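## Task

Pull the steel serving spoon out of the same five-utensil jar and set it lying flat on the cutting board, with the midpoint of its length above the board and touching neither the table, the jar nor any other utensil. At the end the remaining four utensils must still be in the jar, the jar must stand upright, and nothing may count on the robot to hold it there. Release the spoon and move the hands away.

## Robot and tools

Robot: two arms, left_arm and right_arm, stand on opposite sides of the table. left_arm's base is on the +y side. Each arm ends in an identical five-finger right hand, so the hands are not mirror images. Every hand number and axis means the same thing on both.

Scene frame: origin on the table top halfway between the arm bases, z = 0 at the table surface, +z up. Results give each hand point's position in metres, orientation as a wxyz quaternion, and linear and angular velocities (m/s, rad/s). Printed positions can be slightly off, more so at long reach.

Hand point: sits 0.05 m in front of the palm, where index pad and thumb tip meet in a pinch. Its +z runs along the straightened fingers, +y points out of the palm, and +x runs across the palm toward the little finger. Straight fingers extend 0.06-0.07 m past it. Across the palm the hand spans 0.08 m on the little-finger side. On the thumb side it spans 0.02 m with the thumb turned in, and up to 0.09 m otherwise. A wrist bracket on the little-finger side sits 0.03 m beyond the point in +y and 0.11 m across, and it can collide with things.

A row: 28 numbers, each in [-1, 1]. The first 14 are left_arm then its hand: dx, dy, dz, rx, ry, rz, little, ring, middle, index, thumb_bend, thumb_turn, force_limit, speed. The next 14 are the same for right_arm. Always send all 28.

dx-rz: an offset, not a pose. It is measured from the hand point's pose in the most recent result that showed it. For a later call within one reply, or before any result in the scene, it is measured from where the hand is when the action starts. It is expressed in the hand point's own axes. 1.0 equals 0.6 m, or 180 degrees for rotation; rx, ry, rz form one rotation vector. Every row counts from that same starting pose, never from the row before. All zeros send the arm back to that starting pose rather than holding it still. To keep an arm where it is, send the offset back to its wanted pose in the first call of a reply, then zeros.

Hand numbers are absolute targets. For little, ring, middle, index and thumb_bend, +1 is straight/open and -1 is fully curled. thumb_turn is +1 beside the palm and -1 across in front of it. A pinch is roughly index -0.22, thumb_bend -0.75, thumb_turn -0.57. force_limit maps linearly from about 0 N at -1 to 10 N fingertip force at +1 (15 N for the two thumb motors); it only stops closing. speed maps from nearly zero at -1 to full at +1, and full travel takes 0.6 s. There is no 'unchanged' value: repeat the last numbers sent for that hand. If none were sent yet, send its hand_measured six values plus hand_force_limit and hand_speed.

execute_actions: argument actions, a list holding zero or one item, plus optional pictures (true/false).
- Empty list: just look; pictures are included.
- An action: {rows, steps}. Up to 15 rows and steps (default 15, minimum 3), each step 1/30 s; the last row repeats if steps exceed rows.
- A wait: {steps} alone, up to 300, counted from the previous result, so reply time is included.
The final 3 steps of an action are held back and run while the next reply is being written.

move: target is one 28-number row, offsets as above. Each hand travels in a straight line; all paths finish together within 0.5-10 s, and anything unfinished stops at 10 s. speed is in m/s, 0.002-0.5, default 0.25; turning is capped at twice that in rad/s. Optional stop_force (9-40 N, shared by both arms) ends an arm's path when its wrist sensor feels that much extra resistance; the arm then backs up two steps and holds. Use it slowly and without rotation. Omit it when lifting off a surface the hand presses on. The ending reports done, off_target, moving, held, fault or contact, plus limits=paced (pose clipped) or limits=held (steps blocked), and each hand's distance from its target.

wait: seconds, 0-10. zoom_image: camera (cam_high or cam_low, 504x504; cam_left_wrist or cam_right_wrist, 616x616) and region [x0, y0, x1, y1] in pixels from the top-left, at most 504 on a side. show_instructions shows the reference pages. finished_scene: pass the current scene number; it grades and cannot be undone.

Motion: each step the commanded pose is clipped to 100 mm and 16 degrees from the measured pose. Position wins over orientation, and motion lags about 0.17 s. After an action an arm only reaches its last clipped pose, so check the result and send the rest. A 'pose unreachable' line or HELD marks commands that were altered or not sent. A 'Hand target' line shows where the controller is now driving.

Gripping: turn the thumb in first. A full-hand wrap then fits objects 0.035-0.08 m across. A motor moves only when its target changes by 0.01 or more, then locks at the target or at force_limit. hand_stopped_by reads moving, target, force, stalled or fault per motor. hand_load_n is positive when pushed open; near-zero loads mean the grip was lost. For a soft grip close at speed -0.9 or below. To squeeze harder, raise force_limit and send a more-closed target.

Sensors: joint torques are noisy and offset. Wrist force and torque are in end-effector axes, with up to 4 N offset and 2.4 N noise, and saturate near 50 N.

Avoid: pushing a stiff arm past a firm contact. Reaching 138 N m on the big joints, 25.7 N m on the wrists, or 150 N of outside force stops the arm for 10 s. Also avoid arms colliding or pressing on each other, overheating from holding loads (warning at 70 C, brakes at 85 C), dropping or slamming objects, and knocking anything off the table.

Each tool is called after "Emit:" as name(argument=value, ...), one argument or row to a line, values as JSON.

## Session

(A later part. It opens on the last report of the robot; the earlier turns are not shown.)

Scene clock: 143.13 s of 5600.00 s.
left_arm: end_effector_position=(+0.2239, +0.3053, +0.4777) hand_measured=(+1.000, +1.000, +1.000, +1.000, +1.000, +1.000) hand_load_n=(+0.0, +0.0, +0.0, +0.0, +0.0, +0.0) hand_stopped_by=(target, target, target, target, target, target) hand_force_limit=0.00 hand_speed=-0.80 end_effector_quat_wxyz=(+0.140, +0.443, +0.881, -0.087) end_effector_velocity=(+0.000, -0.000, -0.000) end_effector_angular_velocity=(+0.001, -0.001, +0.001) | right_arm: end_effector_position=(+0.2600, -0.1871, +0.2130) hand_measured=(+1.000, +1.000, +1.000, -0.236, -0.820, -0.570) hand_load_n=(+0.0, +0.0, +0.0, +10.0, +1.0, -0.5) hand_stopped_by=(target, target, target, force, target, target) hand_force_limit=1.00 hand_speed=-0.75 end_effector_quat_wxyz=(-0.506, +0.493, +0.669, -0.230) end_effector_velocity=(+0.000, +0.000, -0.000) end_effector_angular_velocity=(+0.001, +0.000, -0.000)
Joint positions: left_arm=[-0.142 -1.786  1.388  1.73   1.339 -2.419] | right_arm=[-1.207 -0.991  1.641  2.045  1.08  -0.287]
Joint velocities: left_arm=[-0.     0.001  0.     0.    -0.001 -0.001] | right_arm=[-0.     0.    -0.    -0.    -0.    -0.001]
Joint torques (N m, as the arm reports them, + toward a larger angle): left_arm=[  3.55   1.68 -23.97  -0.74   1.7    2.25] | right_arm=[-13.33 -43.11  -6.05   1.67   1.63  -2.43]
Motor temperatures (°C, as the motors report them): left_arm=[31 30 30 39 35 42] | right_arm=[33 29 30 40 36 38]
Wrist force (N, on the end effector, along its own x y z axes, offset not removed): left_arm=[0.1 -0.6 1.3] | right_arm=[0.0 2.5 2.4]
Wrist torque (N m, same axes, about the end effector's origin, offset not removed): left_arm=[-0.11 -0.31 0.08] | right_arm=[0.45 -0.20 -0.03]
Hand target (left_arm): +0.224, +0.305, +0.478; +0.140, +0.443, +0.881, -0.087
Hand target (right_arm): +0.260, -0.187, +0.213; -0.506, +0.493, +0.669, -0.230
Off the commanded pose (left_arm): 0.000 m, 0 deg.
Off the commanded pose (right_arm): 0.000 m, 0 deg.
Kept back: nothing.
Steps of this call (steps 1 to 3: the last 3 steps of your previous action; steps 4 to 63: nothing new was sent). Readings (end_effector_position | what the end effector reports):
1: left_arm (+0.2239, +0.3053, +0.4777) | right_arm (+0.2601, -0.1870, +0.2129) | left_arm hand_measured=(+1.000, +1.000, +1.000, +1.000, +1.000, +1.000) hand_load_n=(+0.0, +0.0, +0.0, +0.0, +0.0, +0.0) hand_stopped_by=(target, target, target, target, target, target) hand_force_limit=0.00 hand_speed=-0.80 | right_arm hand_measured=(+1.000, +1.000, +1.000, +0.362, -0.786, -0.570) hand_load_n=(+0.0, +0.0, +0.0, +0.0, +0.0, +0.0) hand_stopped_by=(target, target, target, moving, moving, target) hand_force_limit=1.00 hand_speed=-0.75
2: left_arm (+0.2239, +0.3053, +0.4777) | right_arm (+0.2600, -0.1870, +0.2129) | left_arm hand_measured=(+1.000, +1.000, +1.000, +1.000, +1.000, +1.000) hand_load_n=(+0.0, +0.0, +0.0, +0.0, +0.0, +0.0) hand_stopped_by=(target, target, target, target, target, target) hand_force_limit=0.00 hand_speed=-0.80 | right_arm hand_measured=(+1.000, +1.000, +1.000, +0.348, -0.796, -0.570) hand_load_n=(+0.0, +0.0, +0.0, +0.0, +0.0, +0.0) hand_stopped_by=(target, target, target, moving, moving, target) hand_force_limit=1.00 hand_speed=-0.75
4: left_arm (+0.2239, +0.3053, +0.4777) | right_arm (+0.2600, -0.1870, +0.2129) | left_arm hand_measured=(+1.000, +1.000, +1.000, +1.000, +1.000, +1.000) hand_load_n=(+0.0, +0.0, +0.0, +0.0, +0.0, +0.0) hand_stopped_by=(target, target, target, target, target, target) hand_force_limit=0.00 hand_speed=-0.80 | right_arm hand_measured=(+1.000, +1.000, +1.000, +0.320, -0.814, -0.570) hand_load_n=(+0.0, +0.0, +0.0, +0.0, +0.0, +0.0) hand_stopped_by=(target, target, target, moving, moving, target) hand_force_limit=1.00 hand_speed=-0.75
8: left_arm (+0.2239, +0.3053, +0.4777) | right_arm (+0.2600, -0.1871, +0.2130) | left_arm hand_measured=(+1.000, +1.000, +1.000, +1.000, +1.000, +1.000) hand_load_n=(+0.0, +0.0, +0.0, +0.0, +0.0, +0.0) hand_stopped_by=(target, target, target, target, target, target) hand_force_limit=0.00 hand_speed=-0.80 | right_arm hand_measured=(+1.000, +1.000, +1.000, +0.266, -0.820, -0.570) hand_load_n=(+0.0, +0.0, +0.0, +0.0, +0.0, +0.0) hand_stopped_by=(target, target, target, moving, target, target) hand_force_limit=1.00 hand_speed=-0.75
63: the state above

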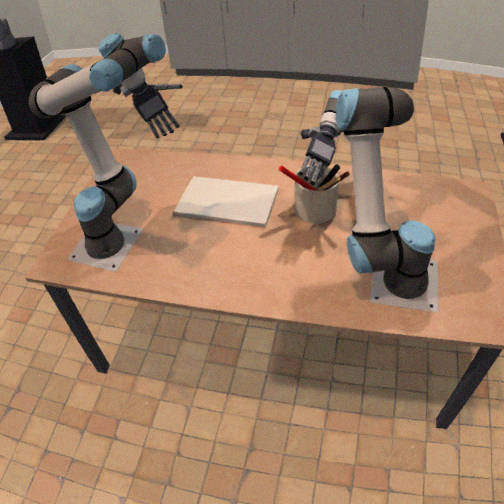

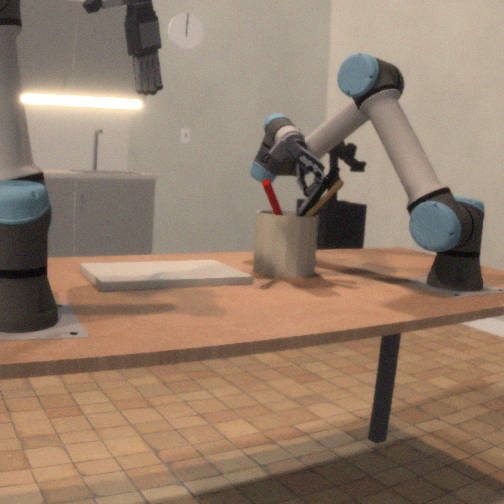

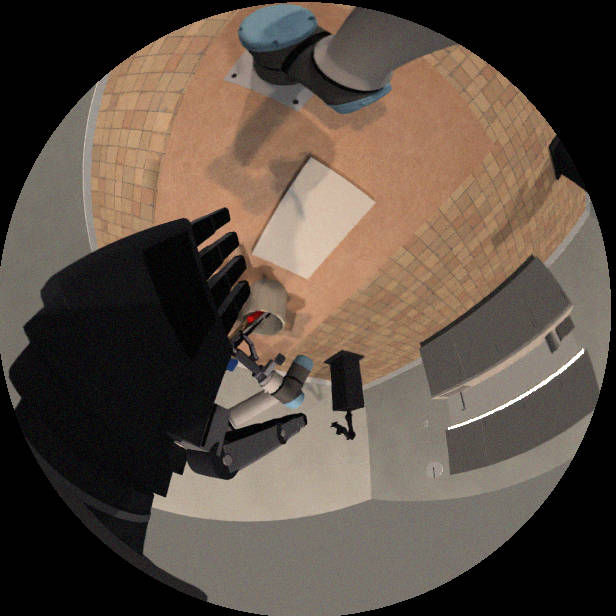

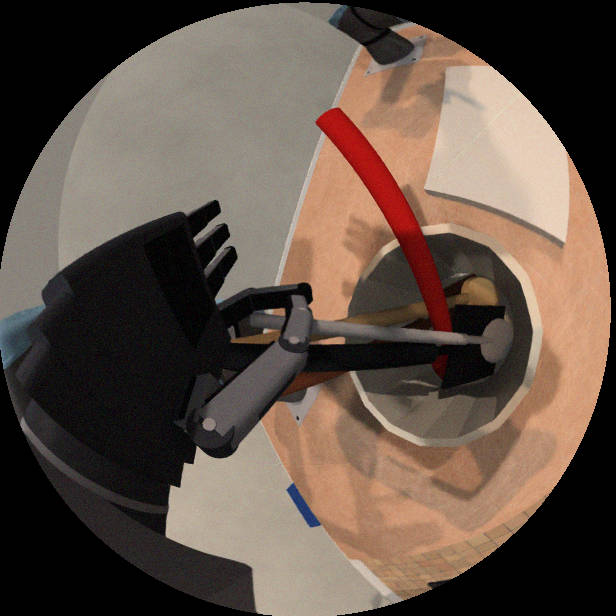

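Emit:
move(
  target=[0,0,0,0,0,0,1,1,1,1,1,1,0,-0.8, 0,-0.06,0,0,0,0,1,1,1,0.5,-0.7,-0.57,1.0,-0.3],
  speed=0.04,
)

Emit:
move(
  target=[0,0,0,0,0,0,1,1,1,1,1,1,0,-0.8, -0.012,0,-0.008,0,0,0,1,1,1,0.5,-0.7,-0.57,1.0,-0.3],
  speed=0.03,
)

Emit:
move(
  target=[0,0,0,0,0,0,1,1,1,1,1,1,0,-0.8, 0,0.06,0,0,0,0,1,1,1,0.5,-0.7,-0.57,1.0,-0.3],
  speed=0.012,
  stop_force=9,
)

Emit:
zoom_image(
  camera="cam_right_wrist",
  region=[200,200,440,440],
)

Emit:
zoom_image(
  camera="cam_low",
  region=[250,100,390,240],
)

Scene clock: 144.70 s of 5600.00 s.
left_arm: end_effector_position=(+0.2239, +0.3053, +0.4777) hand_measured=(+1.000, +1.000, +1.000, +1.000, +1.000, +1.000) hand_load_n=(+0.0, +0.0, +0.0, +0.0, +0.0, +0.0) hand_stopped_by=(target, target, target, target, target, target) hand_force_limit=0.00 hand_speed=-0.80 end_effector_quat_wxyz=(+0.140, +0.443, +0.881, -0.087) end_effector_velocity=(+0.000, +0.000, -0.000) end_effector_angular_velocity=(+0.001, -0.000, +0.000) | right_arm: end_effector_position=(+0.2448, -0.2017, +0.2417) hand_measured=(+1.000, +1.000, +1.000, +0.500, -0.700, -0.570) hand_load_n=(+0.0, +0.0, +0.0, +0.0, +0.0, +0.0) hand_stopped_by=(target, target, target, target, target, target) hand_force_limit=1.00 hand_speed=-0.30 end_effector_quat_wxyz=(-0.506, +0.493, +0.669, -0.230) end_effector_velocity=(-0.001, -0.001, +0.002) end_effector_angular_velocity=(+0.002, -0.001, -0.001)
Joint positions: left_arm=[-0.142 -1.786  1.388  1.73   1.339 -2.419] | right_arm=[-1.225 -1.073  1.688  2.083  1.096 -0.296]
Joint velocities: left_arm=[ 0.001  0.001 -0.     0.001  0.     0.   ] | right_arm=[-0.002 -0.006  0.003  0.003  0.    -0.002]
Joint torques (N m, as the arm reports them, + toward a larger angle): left_arm=[  3.84   1.25 -23.31  -0.77   1.82   2.24] | right_arm=[-12.12 -39.77  -2.95   5.56   2.07  -2.44]
Motor temperatures (°C, as the motors report them): left_arm=[31 30 30 39 35 42] | right_arm=[33 29 30 40 36 38]
Wrist force (N, on the end effector, along its own x y z axes, offset not removed): left_arm=[0.8 -1.3 0.8] | right_arm=[2.5 3.7 3.1]
Wrist torque (N m, same axes, about the end effector's origin, offset not removed): left_arm=[-0.27 -0.43 0.12] | right_arm=[0.52 -0.65 0.21]
Hand target (left_arm): +0.224, +0.305, +0.478; +0.140, +0.443, +0.881, -0.087
Hand target (right_arm): +0.245, -0.202, +0.242; -0.506, +0.493, +0.669, -0.230
Off the commanded pose (left_arm): 0.000 m, 0 deg.
Off the commanded pose (right_arm): 0.000 m, 0 deg.
Kept back: nothing.
move: done

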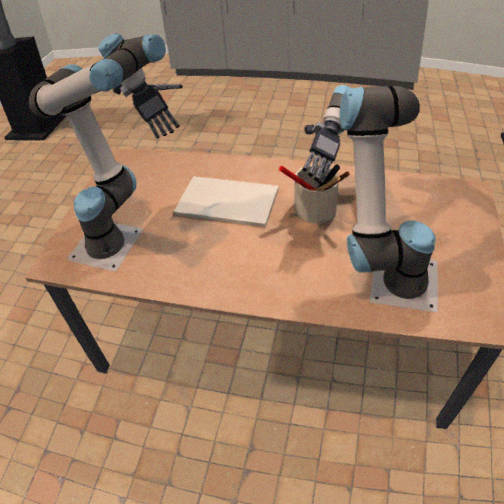

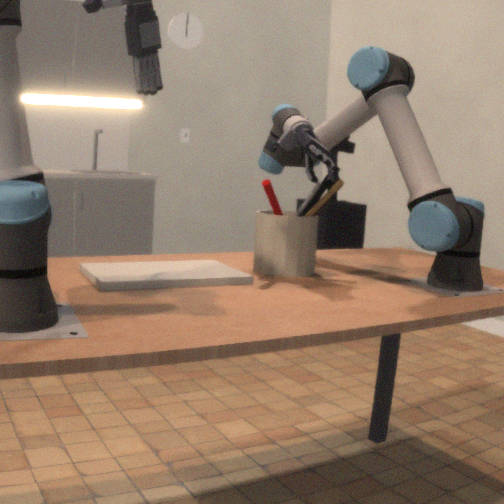

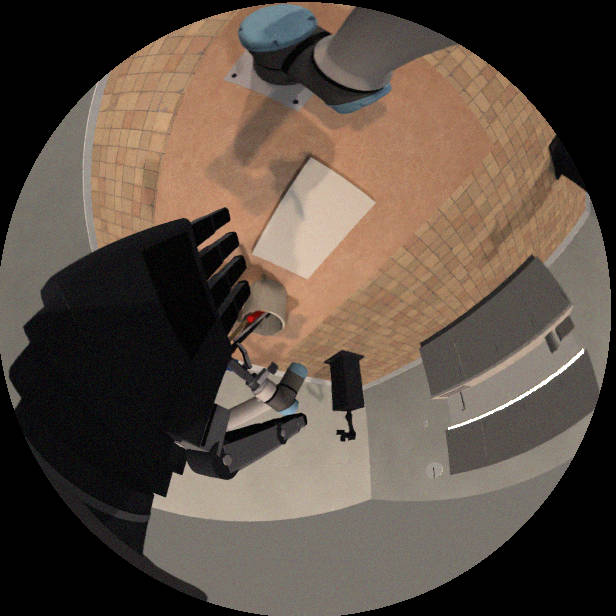

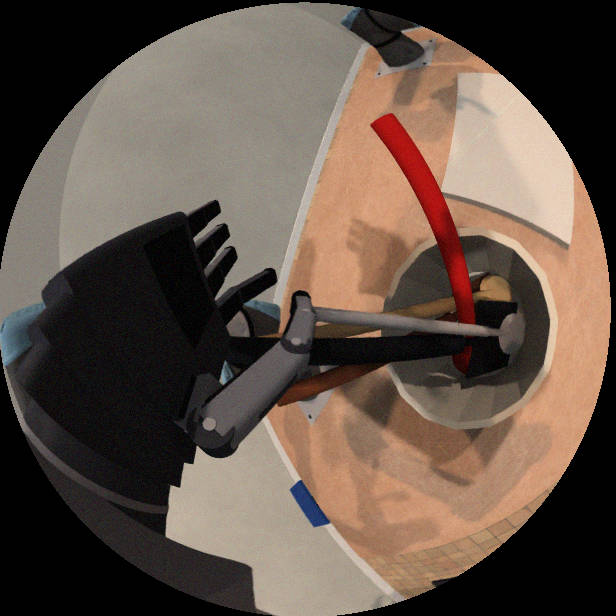

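Scene clock: 145.47 s of 5600.00 s.
left_arm: end_effector_position=(+0.2239, +0.3053, +0.4777) hand_measured=(+1.000, +1.000, +1.000, +1.000, +1.000, +1.000) hand_load_n=(+0.0, +0.0, +0.0, +0.0, +0.0, +0.0) hand_stopped_by=(target, target, target, target, target, target) hand_force_limit=0.00 hand_speed=-0.80 end_effector_quat_wxyz=(+0.140, +0.443, +0.881, -0.087) end_effector_velocity=(+0.000, +0.000, +0.000) end_effector_angular_velocity=(-0.001, +0.001, +0.001) | right_arm: end_effector_position=(+0.2489, -0.2087, +0.2404) hand_measured=(+1.000, +1.000, +1.000, +0.500, -0.700, -0.570) hand_load_n=(+0.0, +0.0, +0.0, +0.0, +0.0, +0.0) hand_stopped_by=(target, target, target, target, target, target) hand_force_limit=1.00 hand_speed=-0.30 end_effector_quat_wxyz=(-0.506, +0.493, +0.669, -0.230) end_effector_velocity=(+0.001, -0.002, -0.000) end_effector_angular_velocity=(-0.001, -0.000, +0.002)
Joint positions: left_arm=[-0.142 -1.786  1.388  1.73   1.339 -2.419] | right_arm=[-1.242 -1.072  1.692  2.083  1.111 -0.303]
Joint velocities: left_arm=[ 0.001 -0.001 -0.001  0.001  0.001 -0.001] | right_arm=[-0.004  0.     0.001 -0.     0.006 -0.002]
Joint torques (N m, as the arm reports them, + toward a larger angle): left_arm=[  3.83   1.51 -24.04  -0.74   1.82   2.27] | right_arm=[-13.43 -23.82  -4.85   0.09   2.23  -2.11]
Motor temperatures (°C, as the motors report them): left_arm=[31 30 30 39 35 42] | right_arm=[33 29 30 40 36 38]
Wrist force (N, on the end effector, along its own x y z axes, offset not removed): left_arm=[0.1 -1.0 1.7] | right_arm=[-0.5 2.1 2.6]
Wrist torque (N m, same axes, about the end effector's origin, offset not removed): left_arm=[-0.15 -0.28 0.10] | right_arm=[0.33 -0.15 -0.08]
Hand target (left_arm): +0.224, +0.305, +0.478; +0.140, +0.443, +0.881, -0.087
Hand target (right_arm): +0.249, -0.209, +0.240; -0.506, +0.493, +0.669, -0.230
Off the commanded pose (left_arm): 0.000 m, 0 deg.
Off the commanded pose (right_arm): 0.000 m, 0 deg.
Kept back: nothing.
move: done

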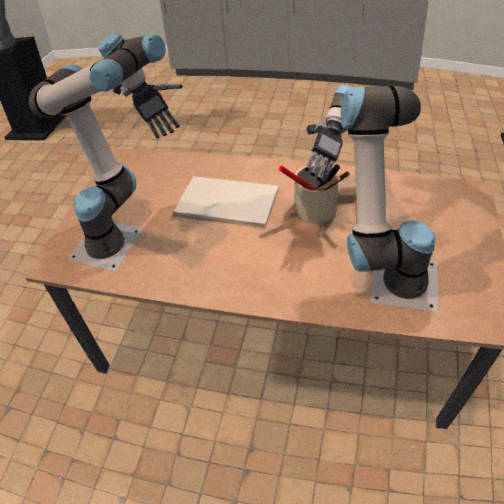

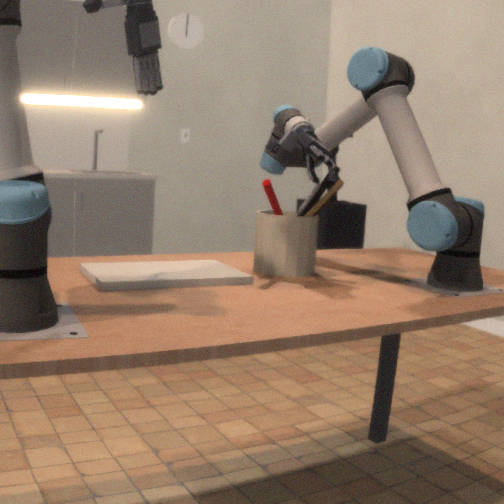

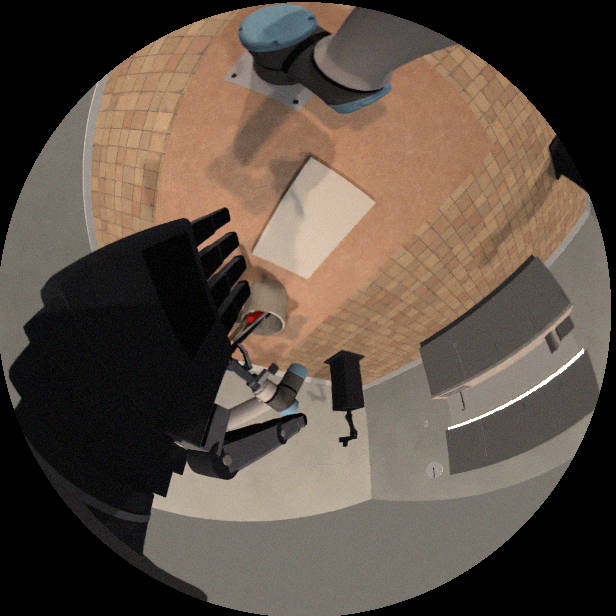

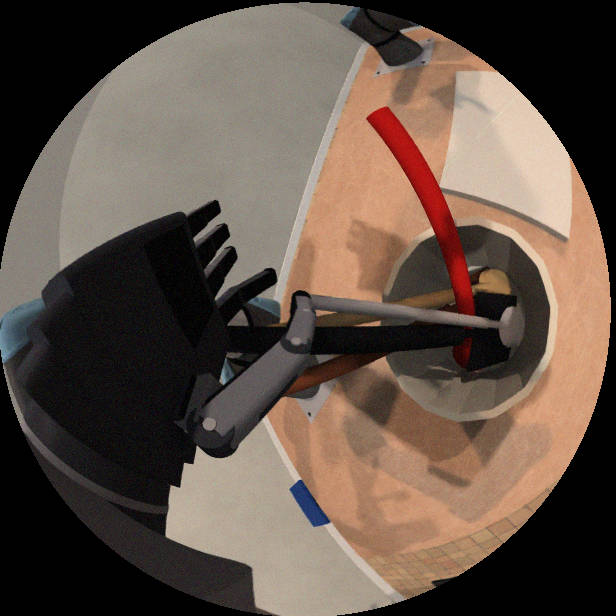

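Scene clock: 148.73 s of 5600.00 s.
left_arm: end_effector_position=(+0.2239, +0.3053, +0.4777) hand_measured=(+1.000, +1.000, +1.000, +1.000, +1.000, +1.000) hand_load_n=(+0.0, +0.0, +0.0, +0.0, +0.0, +0.0) hand_stopped_by=(target, target, target, target, target, target) hand_force_limit=0.00 hand_speed=-0.80 end_effector_quat_wxyz=(+0.140, +0.443, +0.881, -0.087) end_effector_velocity=(-0.000, -0.001, -0.000) end_effector_angular_velocity=(-0.001, -0.000, +0.000) | right_arm: end_effector_position=(+0.2641, -0.1941, +0.2116) hand_measured=(+1.000, +1.000, +1.000, +0.500, -0.700, -0.570) hand_load_n=(+0.0, +0.0, +0.0, +0.0, +0.0, +0.0) hand_stopped_by=(target, target, target, target, target, target) hand_force_limit=1.00 hand_speed=-0.30 end_effector_quat_wxyz=(-0.506, +0.493, +0.669, -0.230) end_effector_velocity=(+0.001, +0.002, -0.002) end_effector_angular_velocity=(+0.001, -0.000, +0.001)
Joint positions: left_arm=[-0.142 -1.786  1.388  1.73   1.339 -2.419] | right_arm=[-1.223 -0.991  1.644  2.044  1.094 -0.294]
Joint velocities: left_arm=[-0.     0.001  0.    -0.001 -0.001 -0.   ] | right_arm=[ 0.003  0.007 -0.004 -0.003 -0.003 -0.   ]
Joint torques (N m, as the arm reports them, + toward a larger angle): left_arm=[  3.31   1.71 -23.92  -0.67   1.82   2.27] | right_arm=[ 12.89 -26.87 -27.28  -0.33  -2.31   2.33]
Motor temperatures (°C, as the motors report them): left_arm=[31 30 30 39 35 42] | right_arm=[33 29 30 40 36 38]
Wrist force (N, on the end effector, along its own x y z axes, offset not removed): left_arm=[0.3 -1.3 0.3] | right_arm=[-0.9 1.4 3.1]
Wrist torque (N m, same axes, about the end effector's origin, offset not removed): left_arm=[-0.23 -0.29 0.05] | right_arm=[0.40 -0.16 -0.08]
Hand target (left_arm): +0.224, +0.305, +0.478; +0.140, +0.443, +0.881, -0.087
Hand target (right_arm): +0.264, -0.194, +0.211; -0.506, +0.493, +0.669, -0.230
Off the commanded pose (left_arm): 0.000 m, 0 deg.
Off the commanded pose (right_arm): 0.000 m, 0 deg.
Kept back: nothing.
move: done

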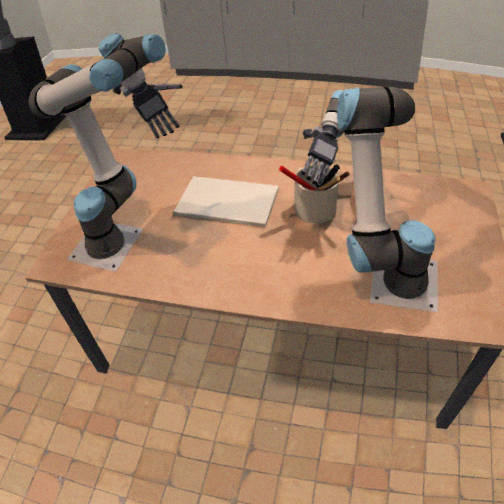

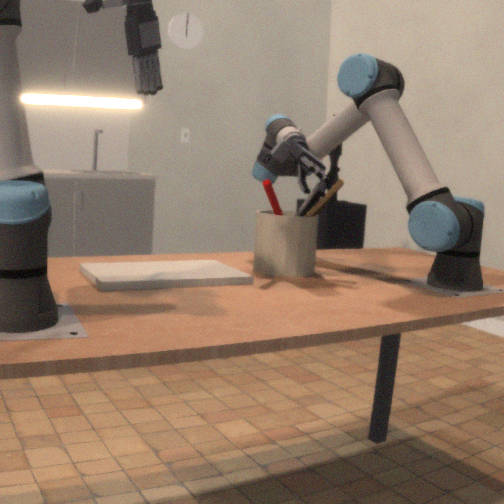

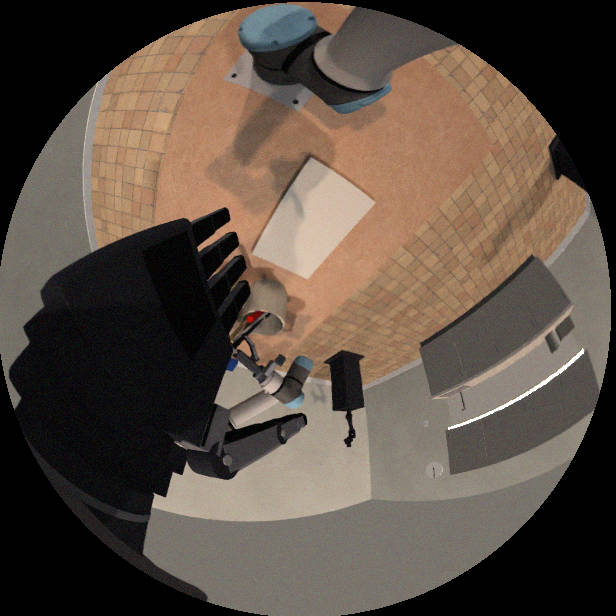

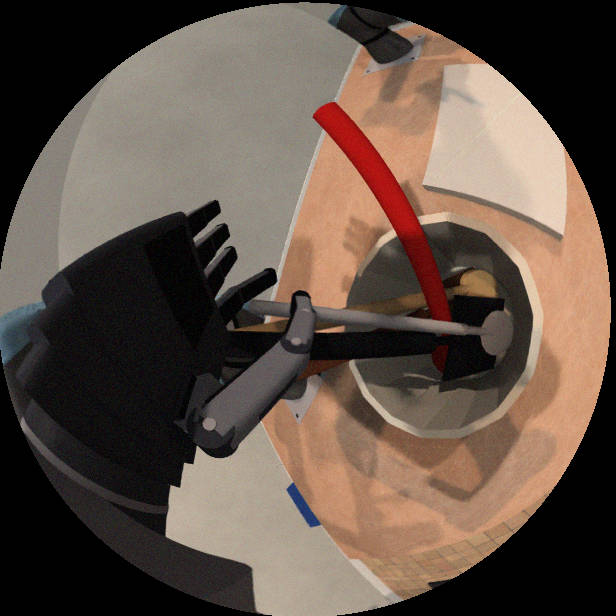

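Region (200, 200, 440, 440) of cam_right_wrist's 616x616 image, scaled by 2.100, with more detail than that image has.

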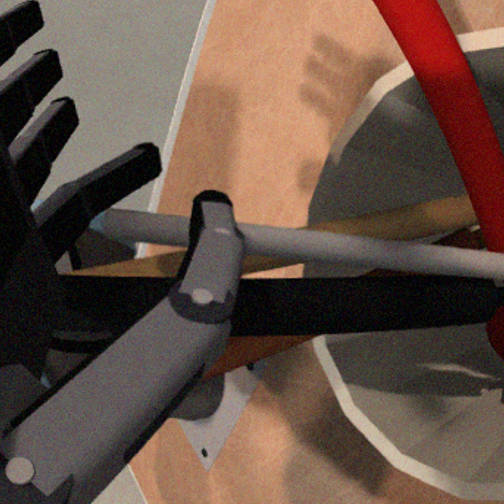

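Region (250, 100, 390, 240) of cam_low's 504x504 image, scaled by 3.600, with more detail than that image has.

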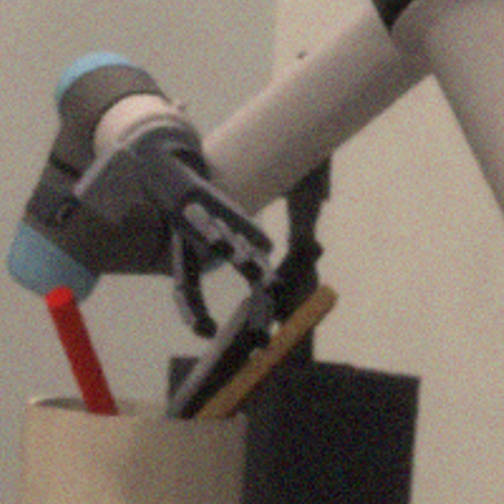

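Emit:
execute_actions(
  actions=[
    {"rows":[[0,0,0,0,0,0,1,1,1,1,1,1,0,-0.8, 0,0,0,0,0,0,1,1,1,-0.5,-0.82,-0.57,1.0,-0.75]],"steps":15},
  ],
  pictures=false,
)

Emit:
wait(
  seconds=2,
)

Emit:
zoom_image(
  camera="cam_right_wrist",
  region=[200,200,440,440],
)

Emit:
zoom_image(
  camera="cam_low",
  region=[250,100,390,240],
)

Scene clock: 149.23 s of 5600.00 s.
left_arm: end_effector_position=(+0.2239, +0.3053, +0.4777) hand_measured=(+1.000, +1.000, +1.000, +1.000, +1.000, +1.000) hand_load_n=(+0.0, +0.0, +0.0, +0.0, +0.0, +0.0) hand_stopped_by=(target, target, target, target, target, target) hand_force_limit=0.00 hand_speed=-0.80 end_effector_quat_wxyz=(+0.140, +0.443, +0.881, -0.087) end_effector_velocity=(-0.000, -0.001, -0.000) end_effector_angular_velocity=(+0.000, +0.000, -0.000) | right_arm: end_effector_position=(+0.2642, -0.1941, +0.2116) hand_measured=(+1.000, +1.000, +1.000, +0.376, -0.778, -0.570) hand_load_n=(+0.0, +0.0, +0.0, +0.0, +0.0, +0.0) hand_stopped_by=(target, target, target, moving, moving, target) hand_force_limit=1.00 hand_speed=-0.75 end_effector_quat_wxyz=(-0.506, +0.493, +0.669, -0.230) end_effector_velocity=(-0.001, -0.000, +0.000) end_effector_angular_velocity=(+0.000, +0.000, +0.001)
Joint positions: left_arm=[-0.142 -1.786  1.388  1.73   1.339 -2.419] | right_arm=[-1.223 -0.991  1.644  2.044  1.094 -0.294]
Joint velocities: left_arm=[-0.     0.001  0.    -0.001  0.    -0.   ] | right_arm=[ 0.    -0.001  0.002 -0.     0.001 -0.001]
Joint torques (N m, as the arm reports them, + toward a larger angle): left_arm=[  3.79   1.59 -24.41  -0.74   1.82   2.32] | right_arm=[  3.35 -45.9   -3.77   4.42   0.38   1.34]
Motor temperatures (°C, as the motors report them): left_arm=[31 30 30 39 35 42] | right_arm=[33 29 30 40 36 38]
Wrist force (N, on the end effector, along its own x y z axes, offset not removed): left_arm=[0.2 -1.6 0.4] | right_arm=[0.1 2.5 1.3]
Wrist torque (N m, same axes, about the end effector's origin, offset not removed): left_arm=[-0.23 -0.23 -0.01] | right_arm=[0.45 -0.16 0.09]
Steps of this call (steps 1 to 3: nothing new was sent; steps 4 to 15: the first 12 steps of this action). Readings (end_effector_position | what the end effector reports):
4: left_arm (+0.2239, +0.3053, +0.4777) | right_arm (+0.2642, -0.1940, +0.2114) | left_arm hand_measured=(+1.000, +1.000, +1.000, +1.000, +1.000, +1.000) hand_load_n=(+0.0, +0.0, +0.0, +0.0, +0.0, +0.0) hand_stopped_by=(target, target, target, target, target, target) hand_force_limit=0.00 hand_speed=-0.80 | right_arm hand_measured=(+1.000, +1.000, +1.000, +0.500, -0.700, -0.570) hand_load_n=(+0.0, +0.0, +0.0, +0.0, +0.0, +0.0) hand_stopped_by=(target, target, target, moving, moving, target) hand_force_limit=1.00 hand_speed=-0.75
5: left_arm (+0.2239, +0.3053, +0.4777) | right_arm (+0.2643, -0.1940, +0.2114) | left_arm hand_measured=(+1.000, +1.000, +1.000, +1.000, +1.000, +1.000) hand_load_n=(+0.0, +0.0, +0.0, +0.0, +0.0, +0.0) hand_stopped_by=(target, target, target, target, target, target) hand_force_limit=0.00 hand_speed=-0.80 | right_arm hand_measured=(+1.000, +1.000, +1.000, +0.500, -0.700, -0.570) hand_load_n=(+0.0, +0.0, +0.0, +0.0, +0.0, +0.0) hand_stopped_by=(target, target, target, moving, moving, target) hand_force_limit=1.00 hand_speed=-0.75
7: left_arm (+0.2239, +0.3053, +0.4777) | right_arm (+0.2643, -0.1940, +0.2114) | left_arm hand_measured=(+1.000, +1.000, +1.000, +1.000, +1.000, +1.000) hand_load_n=(+0.0, +0.0, +0.0, +0.0, +0.0, +0.0) hand_stopped_by=(target, target, target, target, target, target) hand_force_limit=0.00 hand_speed=-0.80 | right_arm hand_measured=(+1.000, +1.000, +1.000, +0.488, -0.708, -0.570) hand_load_n=(+0.0, +0.0, +0.0, +0.0, +0.0, +0.0) hand_stopped_by=(target, target, target, moving, moving, target) hand_force_limit=1.00 hand_speed=-0.75
11: left_arm (+0.2239, +0.3053, +0.4777) | right_arm (+0.2642, -0.1940, +0.2115) | left_arm hand_measured=(+1.000, +1.000, +1.000, +1.000, +1.000, +1.000) hand_load_n=(+0.0, +0.0, +0.0, +0.0, +0.0, +0.0) hand_stopped_by=(target, target, target, target, target, target) hand_force_limit=0.00 hand_speed=-0.80 | right_arm hand_measured=(+1.000, +1.000, +1.000, +0.432, -0.742, -0.570) hand_load_n=(+0.0, +0.0, +0.0, +0.0, +0.0, +0.0) hand_stopped_by=(target, target, target, moving, moving, target) hand_force_limit=1.00 hand_speed=-0.75
15: the state above

Scene clock: 151.33 s of 5600.00 s.
left_arm: end_effector_position=(+0.2239, +0.3053, +0.4777) hand_measured=(+1.000, +1.000, +1.000, +1.000, +1.000, +1.000) hand_load_n=(+0.0, +0.0, +0.0, +0.0, +0.0, +0.0) hand_stopped_by=(target, target, target, target, target, target) hand_force_limit=0.00 hand_speed=-0.80 end_effector_quat_wxyz=(+0.140, +0.443, +0.881, -0.087) end_effector_velocity=(-0.000, -0.000, -0.000) end_effector_angular_velocity=(+0.001, -0.001, -0.003) | right_arm: end_effector_position=(+0.2641, -0.1941, +0.2116) hand_measured=(+1.000, +1.000, +1.000, -0.236, -0.820, -0.570) hand_load_n=(+0.0, +0.0, +0.0, +10.0, +1.0, -0.5) hand_stopped_by=(target, target, target, force, target, target) hand_force_limit=1.00 hand_speed=-0.75 end_effector_quat_wxyz=(-0.506, +0.493, +0.669, -0.230) end_effector_velocity=(-0.001, +0.000, -0.000) end_effector_angular_velocity=(-0.000, +0.000, +0.002)
Joint positions: left_arm=[-0.142 -1.786  1.388  1.73   1.339 -2.419] | right_arm=[-1.223 -0.991  1.644  2.044  1.094 -0.294]
Joint velocities: left_arm=[-0.001  0.     0.     0.     0.     0.002] | right_arm=[ 0.002  0.    -0.     0.     0.    -0.   ]
Joint torques (N m, as the arm reports them, + toward a larger angle): left_arm=[  4.01   1.67 -23.4   -0.76   1.8    2.3 ] | right_arm=[-13.11 -35.53  -8.56  -0.23   0.72  -2.28]
Motor temperatures (°C, as the motors report them): left_arm=[31 30 30 39 35 42] | right_arm=[33 29 30 40 36 38]
Wrist force (N, on the end effector, along its own x y z axes, offset not removed): left_arm=[0.4 -0.7 0.1] | right_arm=[0.7 1.4 2.6]
Wrist torque (N m, same axes, about the end effector's origin, offset not removed): left_arm=[-0.09 -0.30 0.09] | right_arm=[0.34 -0.34 0.12]
Hand target (left_arm): +0.224, +0.305, +0.478; +0.140, +0.443, +0.881, -0.087
Hand target (right_arm): +0.264, -0.194, +0.212; -0.506, +0.493, +0.669, -0.230
Off the commanded pose (left_arm): 0.000 m, 0 deg.
Off the commanded pose (right_arm): 0.000 m, 0 deg.
Kept back: nothing.
Steps of this call (steps 1 to 3: the last 3 steps of your previous action; steps 4 to 63: nothing new was sent). Readings (end_effector_position | what the end effector reports):
1: left_arm (+0.2239, +0.3053, +0.4777) | right_arm (+0.2642, -0.1941, +0.2116) | left_arm hand_measured=(+1.000, +1.000, +1.000, +1.000, +1.000, +1.000) hand_load_n=(+0.0, +0.0, +0.0, +0.0, +0.0, +0.0) hand_stopped_by=(target, target, target, target, target, target) hand_force_limit=0.00 hand_speed=-0.80 | right_arm hand_measured=(+1.000, +1.000, +1.000, +0.362, -0.786, -0.570) hand_load_n=(+0.0, +0.0, +0.0, +0.0, +0.0, +0.0) hand_stopped_by=(target, target, target, moving, moving, target) hand_force_limit=1.00 hand_speed=-0.75
2: left_arm (+0.2239, +0.3053, +0.4777) | right_arm (+0.2642, -0.1941, +0.2116) | left_arm hand_measured=(+1.000, +1.000, +1.000, +1.000, +1.000, +1.000) hand_load_n=(+0.0, +0.0, +0.0, +0.0, +0.0, +0.0) hand_stopped_by=(target, target, target, target, target, target) hand_force_limit=0.00 hand_speed=-0.80 | right_arm hand_measured=(+1.000, +1.000, +1.000, +0.348, -0.796, -0.570) hand_load_n=(+0.0, +0.0, +0.0, +0.0, +0.0, +0.0) hand_stopped_by=(target, target, target, moving, moving, target) hand_force_limit=1.00 hand_speed=-0.75
4: left_arm (+0.2239, +0.3053, +0.4777) | right_arm (+0.2641, -0.1941, +0.2116) | left_arm hand_measured=(+1.000, +1.000, +1.000, +1.000, +1.000, +1.000) hand_load_n=(+0.0, +0.0, +0.0, +0.0, +0.0, +0.0) hand_stopped_by=(target, target, target, target, target, target) hand_force_limit=0.00 hand_speed=-0.80 | right_arm hand_measured=(+1.000, +1.000, +1.000, +0.320, -0.814, -0.570) hand_load_n=(+0.0, +0.0, +0.0, +0.0, +0.0, +0.0) hand_stopped_by=(target, target, target, moving, moving, target) hand_force_limit=1.00 hand_speed=-0.75
8: left_arm (+0.2239, +0.3053, +0.4777) | right_arm (+0.2641, -0.1941, +0.2116) | left_arm hand_measured=(+1.000, +1.000, +1.000, +1.000, +1.000, +1.000) hand_load_n=(+0.0, +0.0, +0.0, +0.0, +0.0, +0.0) hand_stopped_by=(target, target, target, target, target, target) hand_force_limit=0.00 hand_speed=-0.80 | right_arm hand_measured=(+1.000, +1.000, +1.000, +0.266, -0.820, -0.570) hand_load_n=(+0.0, +0.0, +0.0, +0.0, +0.0, +0.0) hand_stopped_by=(target, target, target, moving, target, target) hand_force_limit=1.00 hand_speed=-0.75
63: the state above

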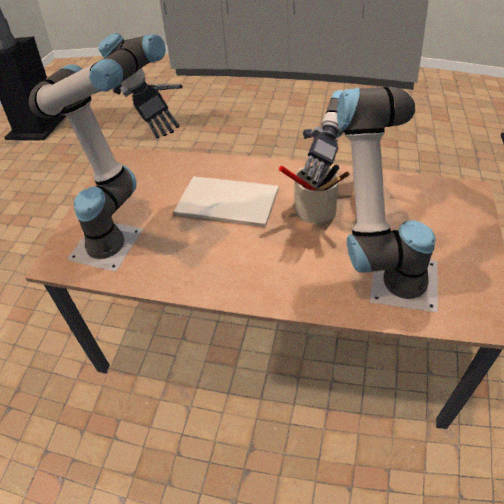

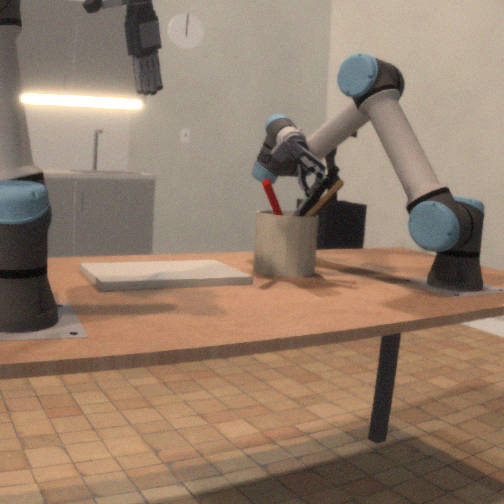

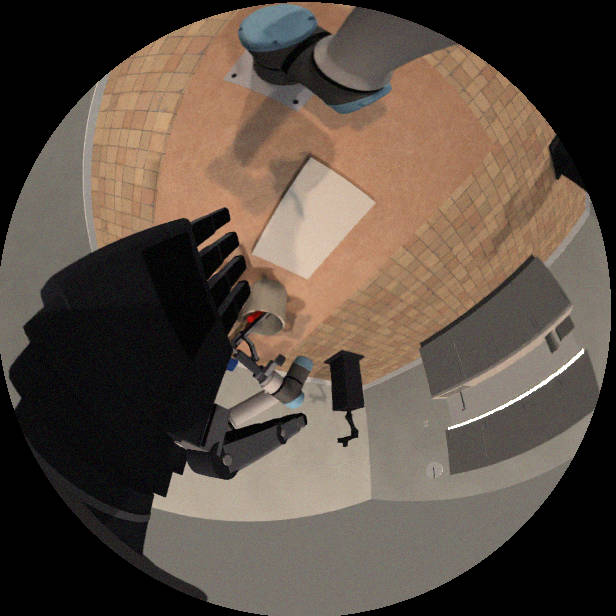

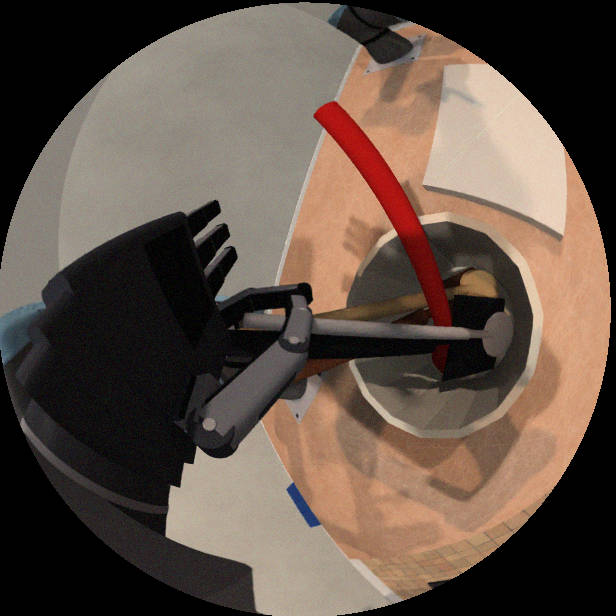

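Region (200, 200, 440, 440) of cam_right_wrist's 616x616 image, scaled by 2.100, with more detail than that image has.

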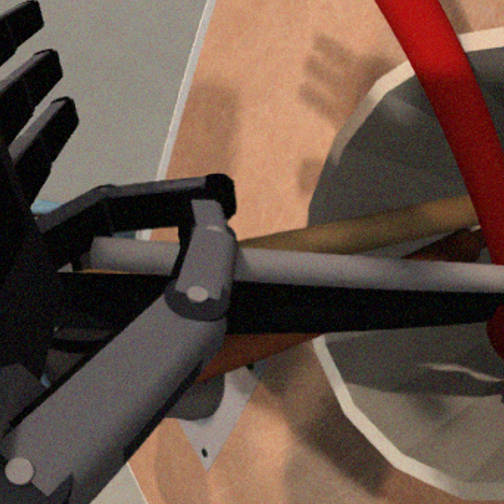

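Region (250, 100, 390, 240) of cam_low's 504x504 image, scaled by 3.600, with more detail than that image has.

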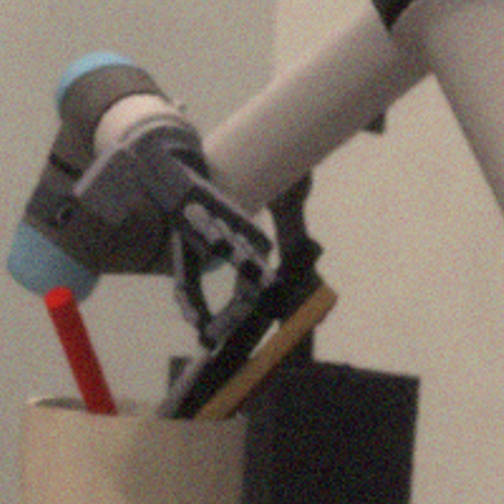

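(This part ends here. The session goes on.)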